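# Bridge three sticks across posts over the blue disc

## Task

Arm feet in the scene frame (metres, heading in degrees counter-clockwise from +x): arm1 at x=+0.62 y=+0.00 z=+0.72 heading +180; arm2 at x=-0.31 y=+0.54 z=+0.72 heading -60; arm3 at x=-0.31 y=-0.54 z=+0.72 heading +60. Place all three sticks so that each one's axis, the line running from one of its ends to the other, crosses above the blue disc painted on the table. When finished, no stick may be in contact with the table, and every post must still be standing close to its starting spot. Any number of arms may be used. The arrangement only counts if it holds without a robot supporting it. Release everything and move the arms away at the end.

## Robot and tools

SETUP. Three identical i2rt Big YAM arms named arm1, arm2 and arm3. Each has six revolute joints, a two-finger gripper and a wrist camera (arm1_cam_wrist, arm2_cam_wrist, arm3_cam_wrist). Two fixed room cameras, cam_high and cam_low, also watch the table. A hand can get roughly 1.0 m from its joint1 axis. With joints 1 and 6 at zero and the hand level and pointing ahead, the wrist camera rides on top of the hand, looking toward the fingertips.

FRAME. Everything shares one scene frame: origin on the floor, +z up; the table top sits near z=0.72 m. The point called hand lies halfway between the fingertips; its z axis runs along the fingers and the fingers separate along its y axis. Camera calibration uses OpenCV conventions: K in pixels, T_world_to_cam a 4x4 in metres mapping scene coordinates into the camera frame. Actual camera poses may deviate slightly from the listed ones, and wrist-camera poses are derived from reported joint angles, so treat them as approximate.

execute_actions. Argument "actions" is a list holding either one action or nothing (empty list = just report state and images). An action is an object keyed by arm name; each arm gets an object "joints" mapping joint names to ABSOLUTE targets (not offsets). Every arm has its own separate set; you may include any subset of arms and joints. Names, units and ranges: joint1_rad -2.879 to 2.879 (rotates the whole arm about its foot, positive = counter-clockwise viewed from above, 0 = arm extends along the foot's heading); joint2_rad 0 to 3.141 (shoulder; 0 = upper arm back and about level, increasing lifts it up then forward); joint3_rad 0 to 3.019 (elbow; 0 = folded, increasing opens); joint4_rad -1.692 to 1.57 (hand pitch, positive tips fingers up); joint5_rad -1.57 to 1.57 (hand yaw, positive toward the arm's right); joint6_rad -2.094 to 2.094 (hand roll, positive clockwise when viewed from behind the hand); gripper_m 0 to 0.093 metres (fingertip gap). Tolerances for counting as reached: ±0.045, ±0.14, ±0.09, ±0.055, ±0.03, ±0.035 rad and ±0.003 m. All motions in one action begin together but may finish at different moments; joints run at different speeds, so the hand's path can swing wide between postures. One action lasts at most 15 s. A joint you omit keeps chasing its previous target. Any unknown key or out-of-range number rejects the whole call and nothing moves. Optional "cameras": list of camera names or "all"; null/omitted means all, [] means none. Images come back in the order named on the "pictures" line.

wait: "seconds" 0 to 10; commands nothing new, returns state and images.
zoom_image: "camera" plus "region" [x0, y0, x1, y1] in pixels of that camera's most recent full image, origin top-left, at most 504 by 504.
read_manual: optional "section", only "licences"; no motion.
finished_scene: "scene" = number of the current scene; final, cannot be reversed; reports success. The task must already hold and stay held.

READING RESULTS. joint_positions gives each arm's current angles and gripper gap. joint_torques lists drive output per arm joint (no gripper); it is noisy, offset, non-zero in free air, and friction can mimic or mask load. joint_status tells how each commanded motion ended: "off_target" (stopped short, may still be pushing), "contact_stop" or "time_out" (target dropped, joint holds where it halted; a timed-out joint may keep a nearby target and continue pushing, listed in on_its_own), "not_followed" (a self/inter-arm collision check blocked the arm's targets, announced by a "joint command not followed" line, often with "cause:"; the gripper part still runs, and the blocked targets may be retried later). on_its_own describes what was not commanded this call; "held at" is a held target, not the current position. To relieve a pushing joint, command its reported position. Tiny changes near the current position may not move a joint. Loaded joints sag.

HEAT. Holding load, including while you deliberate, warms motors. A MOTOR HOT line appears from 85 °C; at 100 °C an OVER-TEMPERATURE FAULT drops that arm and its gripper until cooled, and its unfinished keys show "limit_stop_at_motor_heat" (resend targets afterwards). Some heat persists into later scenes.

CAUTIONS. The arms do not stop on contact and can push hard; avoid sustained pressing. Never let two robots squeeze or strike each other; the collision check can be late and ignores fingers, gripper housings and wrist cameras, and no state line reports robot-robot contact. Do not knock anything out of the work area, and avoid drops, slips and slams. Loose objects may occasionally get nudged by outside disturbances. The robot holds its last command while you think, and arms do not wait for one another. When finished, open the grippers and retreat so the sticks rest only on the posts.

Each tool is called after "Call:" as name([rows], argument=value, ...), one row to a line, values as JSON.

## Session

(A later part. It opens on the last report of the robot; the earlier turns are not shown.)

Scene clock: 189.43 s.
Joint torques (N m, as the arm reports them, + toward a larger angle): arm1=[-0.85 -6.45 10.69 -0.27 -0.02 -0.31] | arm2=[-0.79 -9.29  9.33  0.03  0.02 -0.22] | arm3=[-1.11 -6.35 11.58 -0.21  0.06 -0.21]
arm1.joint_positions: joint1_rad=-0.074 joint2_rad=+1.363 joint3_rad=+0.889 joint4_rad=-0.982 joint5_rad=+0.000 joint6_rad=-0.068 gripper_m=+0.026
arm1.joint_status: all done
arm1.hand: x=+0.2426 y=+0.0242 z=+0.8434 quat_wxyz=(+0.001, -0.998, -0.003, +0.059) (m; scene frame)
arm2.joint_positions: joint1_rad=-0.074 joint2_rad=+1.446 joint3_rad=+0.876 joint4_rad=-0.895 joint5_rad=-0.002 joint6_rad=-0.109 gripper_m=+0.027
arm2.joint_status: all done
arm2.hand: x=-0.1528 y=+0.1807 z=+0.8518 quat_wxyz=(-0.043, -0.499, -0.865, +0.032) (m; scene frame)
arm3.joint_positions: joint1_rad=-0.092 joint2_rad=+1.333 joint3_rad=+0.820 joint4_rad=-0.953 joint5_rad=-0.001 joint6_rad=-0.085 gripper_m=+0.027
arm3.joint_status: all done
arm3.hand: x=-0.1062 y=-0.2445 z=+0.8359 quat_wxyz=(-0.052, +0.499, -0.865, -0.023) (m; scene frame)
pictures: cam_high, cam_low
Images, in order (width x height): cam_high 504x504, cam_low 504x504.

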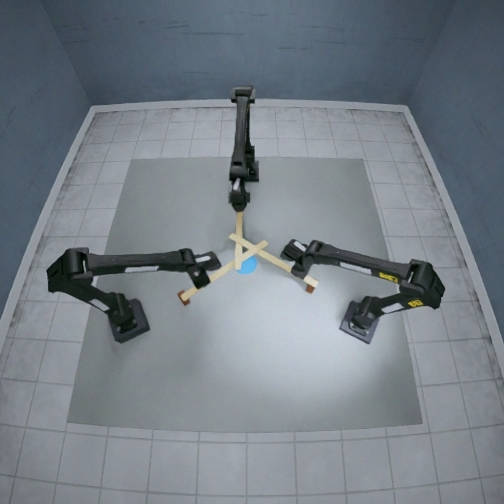

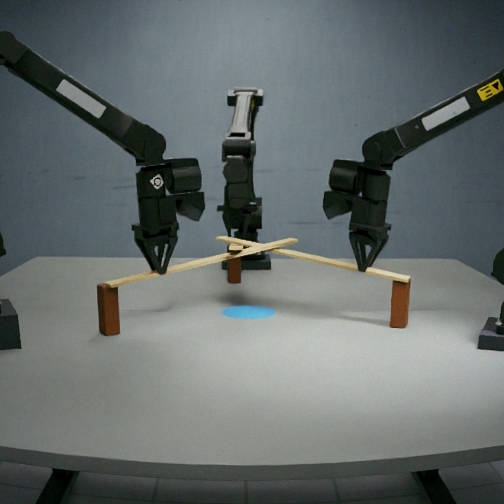

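Call:
execute_actions([
  {"arm1":{"joints":{"gripper_m":0.06}},"arm2":{"joints":{"gripper_m":0.06}},"arm3":{"joints":{"gripper_m":0.06}}},
], cameras=["cam_high","cam_low"])

Call:
zoom_image(camera="cam_low", region=[80, 200, 430, 340])

Scene clock: 198.33 s.
Joint torques (N m, as the arm reports them, + toward a larger angle): arm1=[-0.98 -6.34 10.65  0.03 -0.02 -0.26] | arm2=[-0.85 -9.35  9.37  0.25  0.01 -0.13] | arm3=[-0.72 -7.08 11.38 -0.06  0.07 -0.08]
arm1.joint_positions: joint1_rad=-0.074 joint2_rad=+1.363 joint3_rad=+0.889 joint4_rad=-0.990 joint5_rad=+0.000 joint6_rad=-0.074 gripper_m=+0.060
arm1.joint_status: all done
arm1.hand: x=+0.2448 y=+0.0241 z=+0.8431 quat_wxyz=(+0.001, -0.998, -0.006, +0.055) (m; scene frame)
arm2.joint_positions: joint1_rad=-0.074 joint2_rad=+1.446 joint3_rad=+0.876 joint4_rad=-0.901 joint5_rad=-0.002 joint6_rad=-0.117 gripper_m=+0.060
arm2.joint_status: all done
arm2.hand: x=-0.1535 y=+0.1822 z=+0.8516 quat_wxyz=(-0.041, -0.495, -0.867, +0.031) (m; scene frame)
arm3.joint_positions: joint1_rad=-0.092 joint2_rad=+1.333 joint3_rad=+0.820 joint4_rad=-0.956 joint5_rad=-0.001 joint6_rad=-0.094 gripper_m=+0.060
arm3.joint_status: all done
arm3.hand: x=-0.1066 y=-0.2452 z=+0.8358 quat_wxyz=(-0.051, +0.503, -0.863, -0.022) (m; scene frame)
pictures: cam_high, cam_low
Images, in order (width x height): cam_high 504x504, cam_low 504x504.

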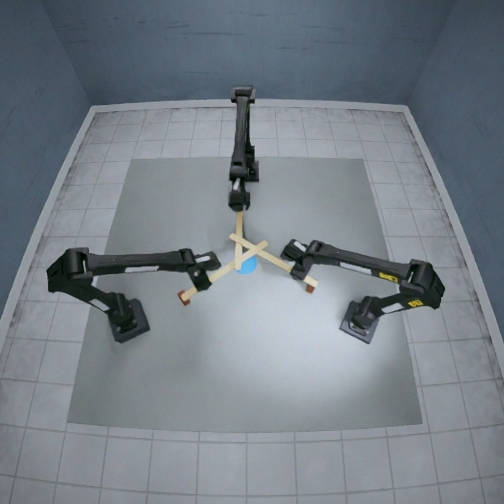

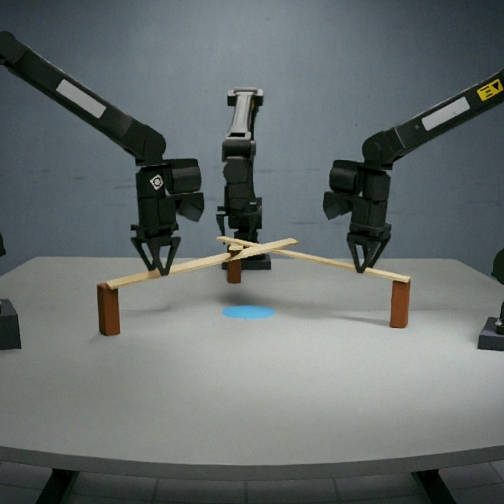

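Region (80, 200, 430, 340) of cam_low's 504x504 image, scaled by 1.440, with more detail than that image has; it fills the top 202 rows of this view, and the rest is white.

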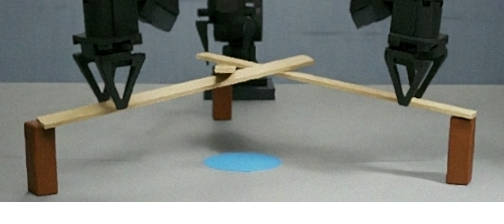

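Call:
execute_actions([
  {"arm1":{"joints":{"joint2_rad":0.9}},"arm2":{"joints":{"joint2_rad":0.95}},"arm3":{"joints":{"joint2_rad":0.85}}},
], cameras=["cam_high","cam_low"])

Call:
zoom_image(camera="cam_high", region=[160, 180, 340, 310])

Call:
zoom_image(camera="cam_low", region=[80, 200, 430, 340])

Scene clock: 204.50 s.
Joint torques (N m, as the arm reports them, + toward a larger angle): arm1=[-0.98 -2.1  12.12  0.7  -0.02 -0.25] | arm2=[-0.74 -3.95 11.79  1.09  0.02 -0.11] | arm3=[-1.22 -2.38 13.13  0.49  0.06 -0.13]
arm1.joint_positions: joint1_rad=-0.074 joint2_rad=+0.895 joint3_rad=+0.889 joint4_rad=-0.991 joint5_rad=+0.000 joint6_rad=-0.075 gripper_m=+0.060
arm1.joint_status: all done
arm1.hand: x=+0.2681 y=+0.0235 z=+1.0064 quat_wxyz=(+0.017, -0.959, -0.006, +0.284) (m; scene frame)
arm2.joint_positions: joint1_rad=-0.074 joint2_rad=+0.938 joint3_rad=+0.876 joint4_rad=-0.903 joint5_rad=-0.002 joint6_rad=-0.118 gripper_m=+0.060
arm2.joint_status: all done
arm2.hand: x=-0.1589 y=+0.1957 z=+1.0381 quat_wxyz=(-0.241, -0.472, -0.829, +0.179) (m; scene frame)
arm3.joint_positions: joint1_rad=-0.092 joint2_rad=+0.839 joint3_rad=+0.820 joint4_rad=-0.956 joint5_rad=-0.001 joint6_rad=-0.094 gripper_m=+0.060
arm3.joint_status: all done
arm3.hand: x=-0.1178 y=-0.2600 z=+0.9999 quat_wxyz=(-0.270, +0.482, -0.824, -0.124) (m; scene frame)
pictures: cam_high, cam_low
Images, in order (width x height): cam_high 504x504, cam_low 504x504.

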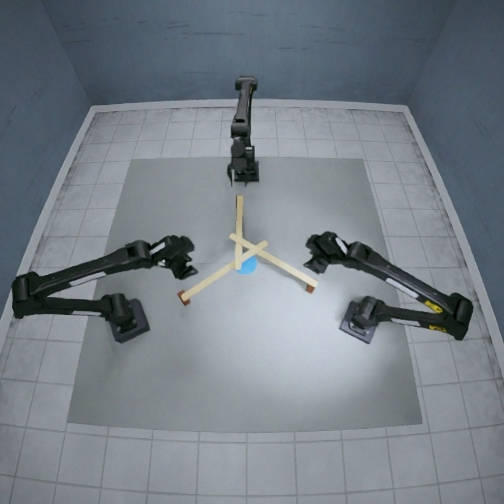

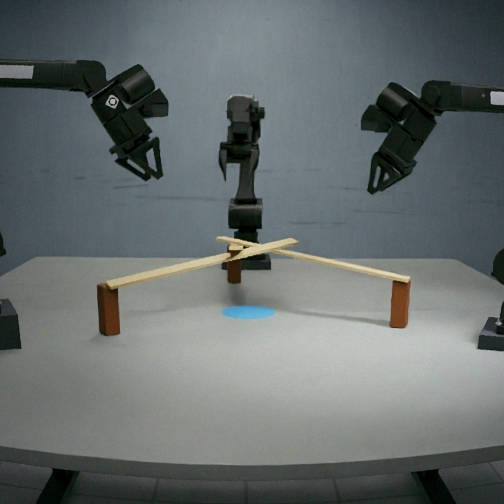

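Region (160, 180, 340, 310) of cam_high's 504x504 image, scaled by 2.800, with more detail than that image has.

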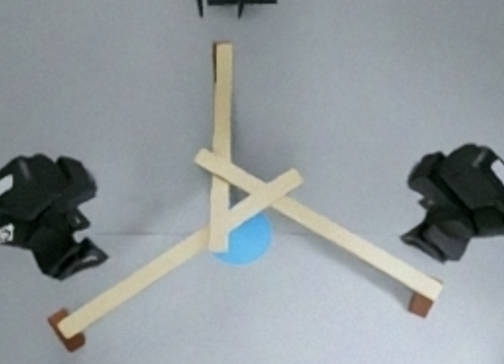

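Region (80, 200, 430, 340) of cam_low's 504x504 image, scaled by 1.440, with more detail than that image has; it fills the top 202 rows of this view, and the rest is white.

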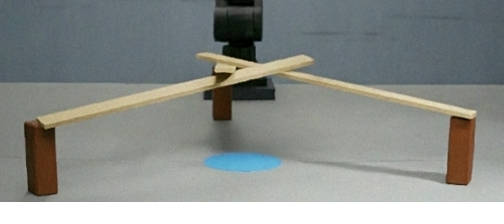

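Call:
finished_scene(scene=2)

The scene is finished: the task was done.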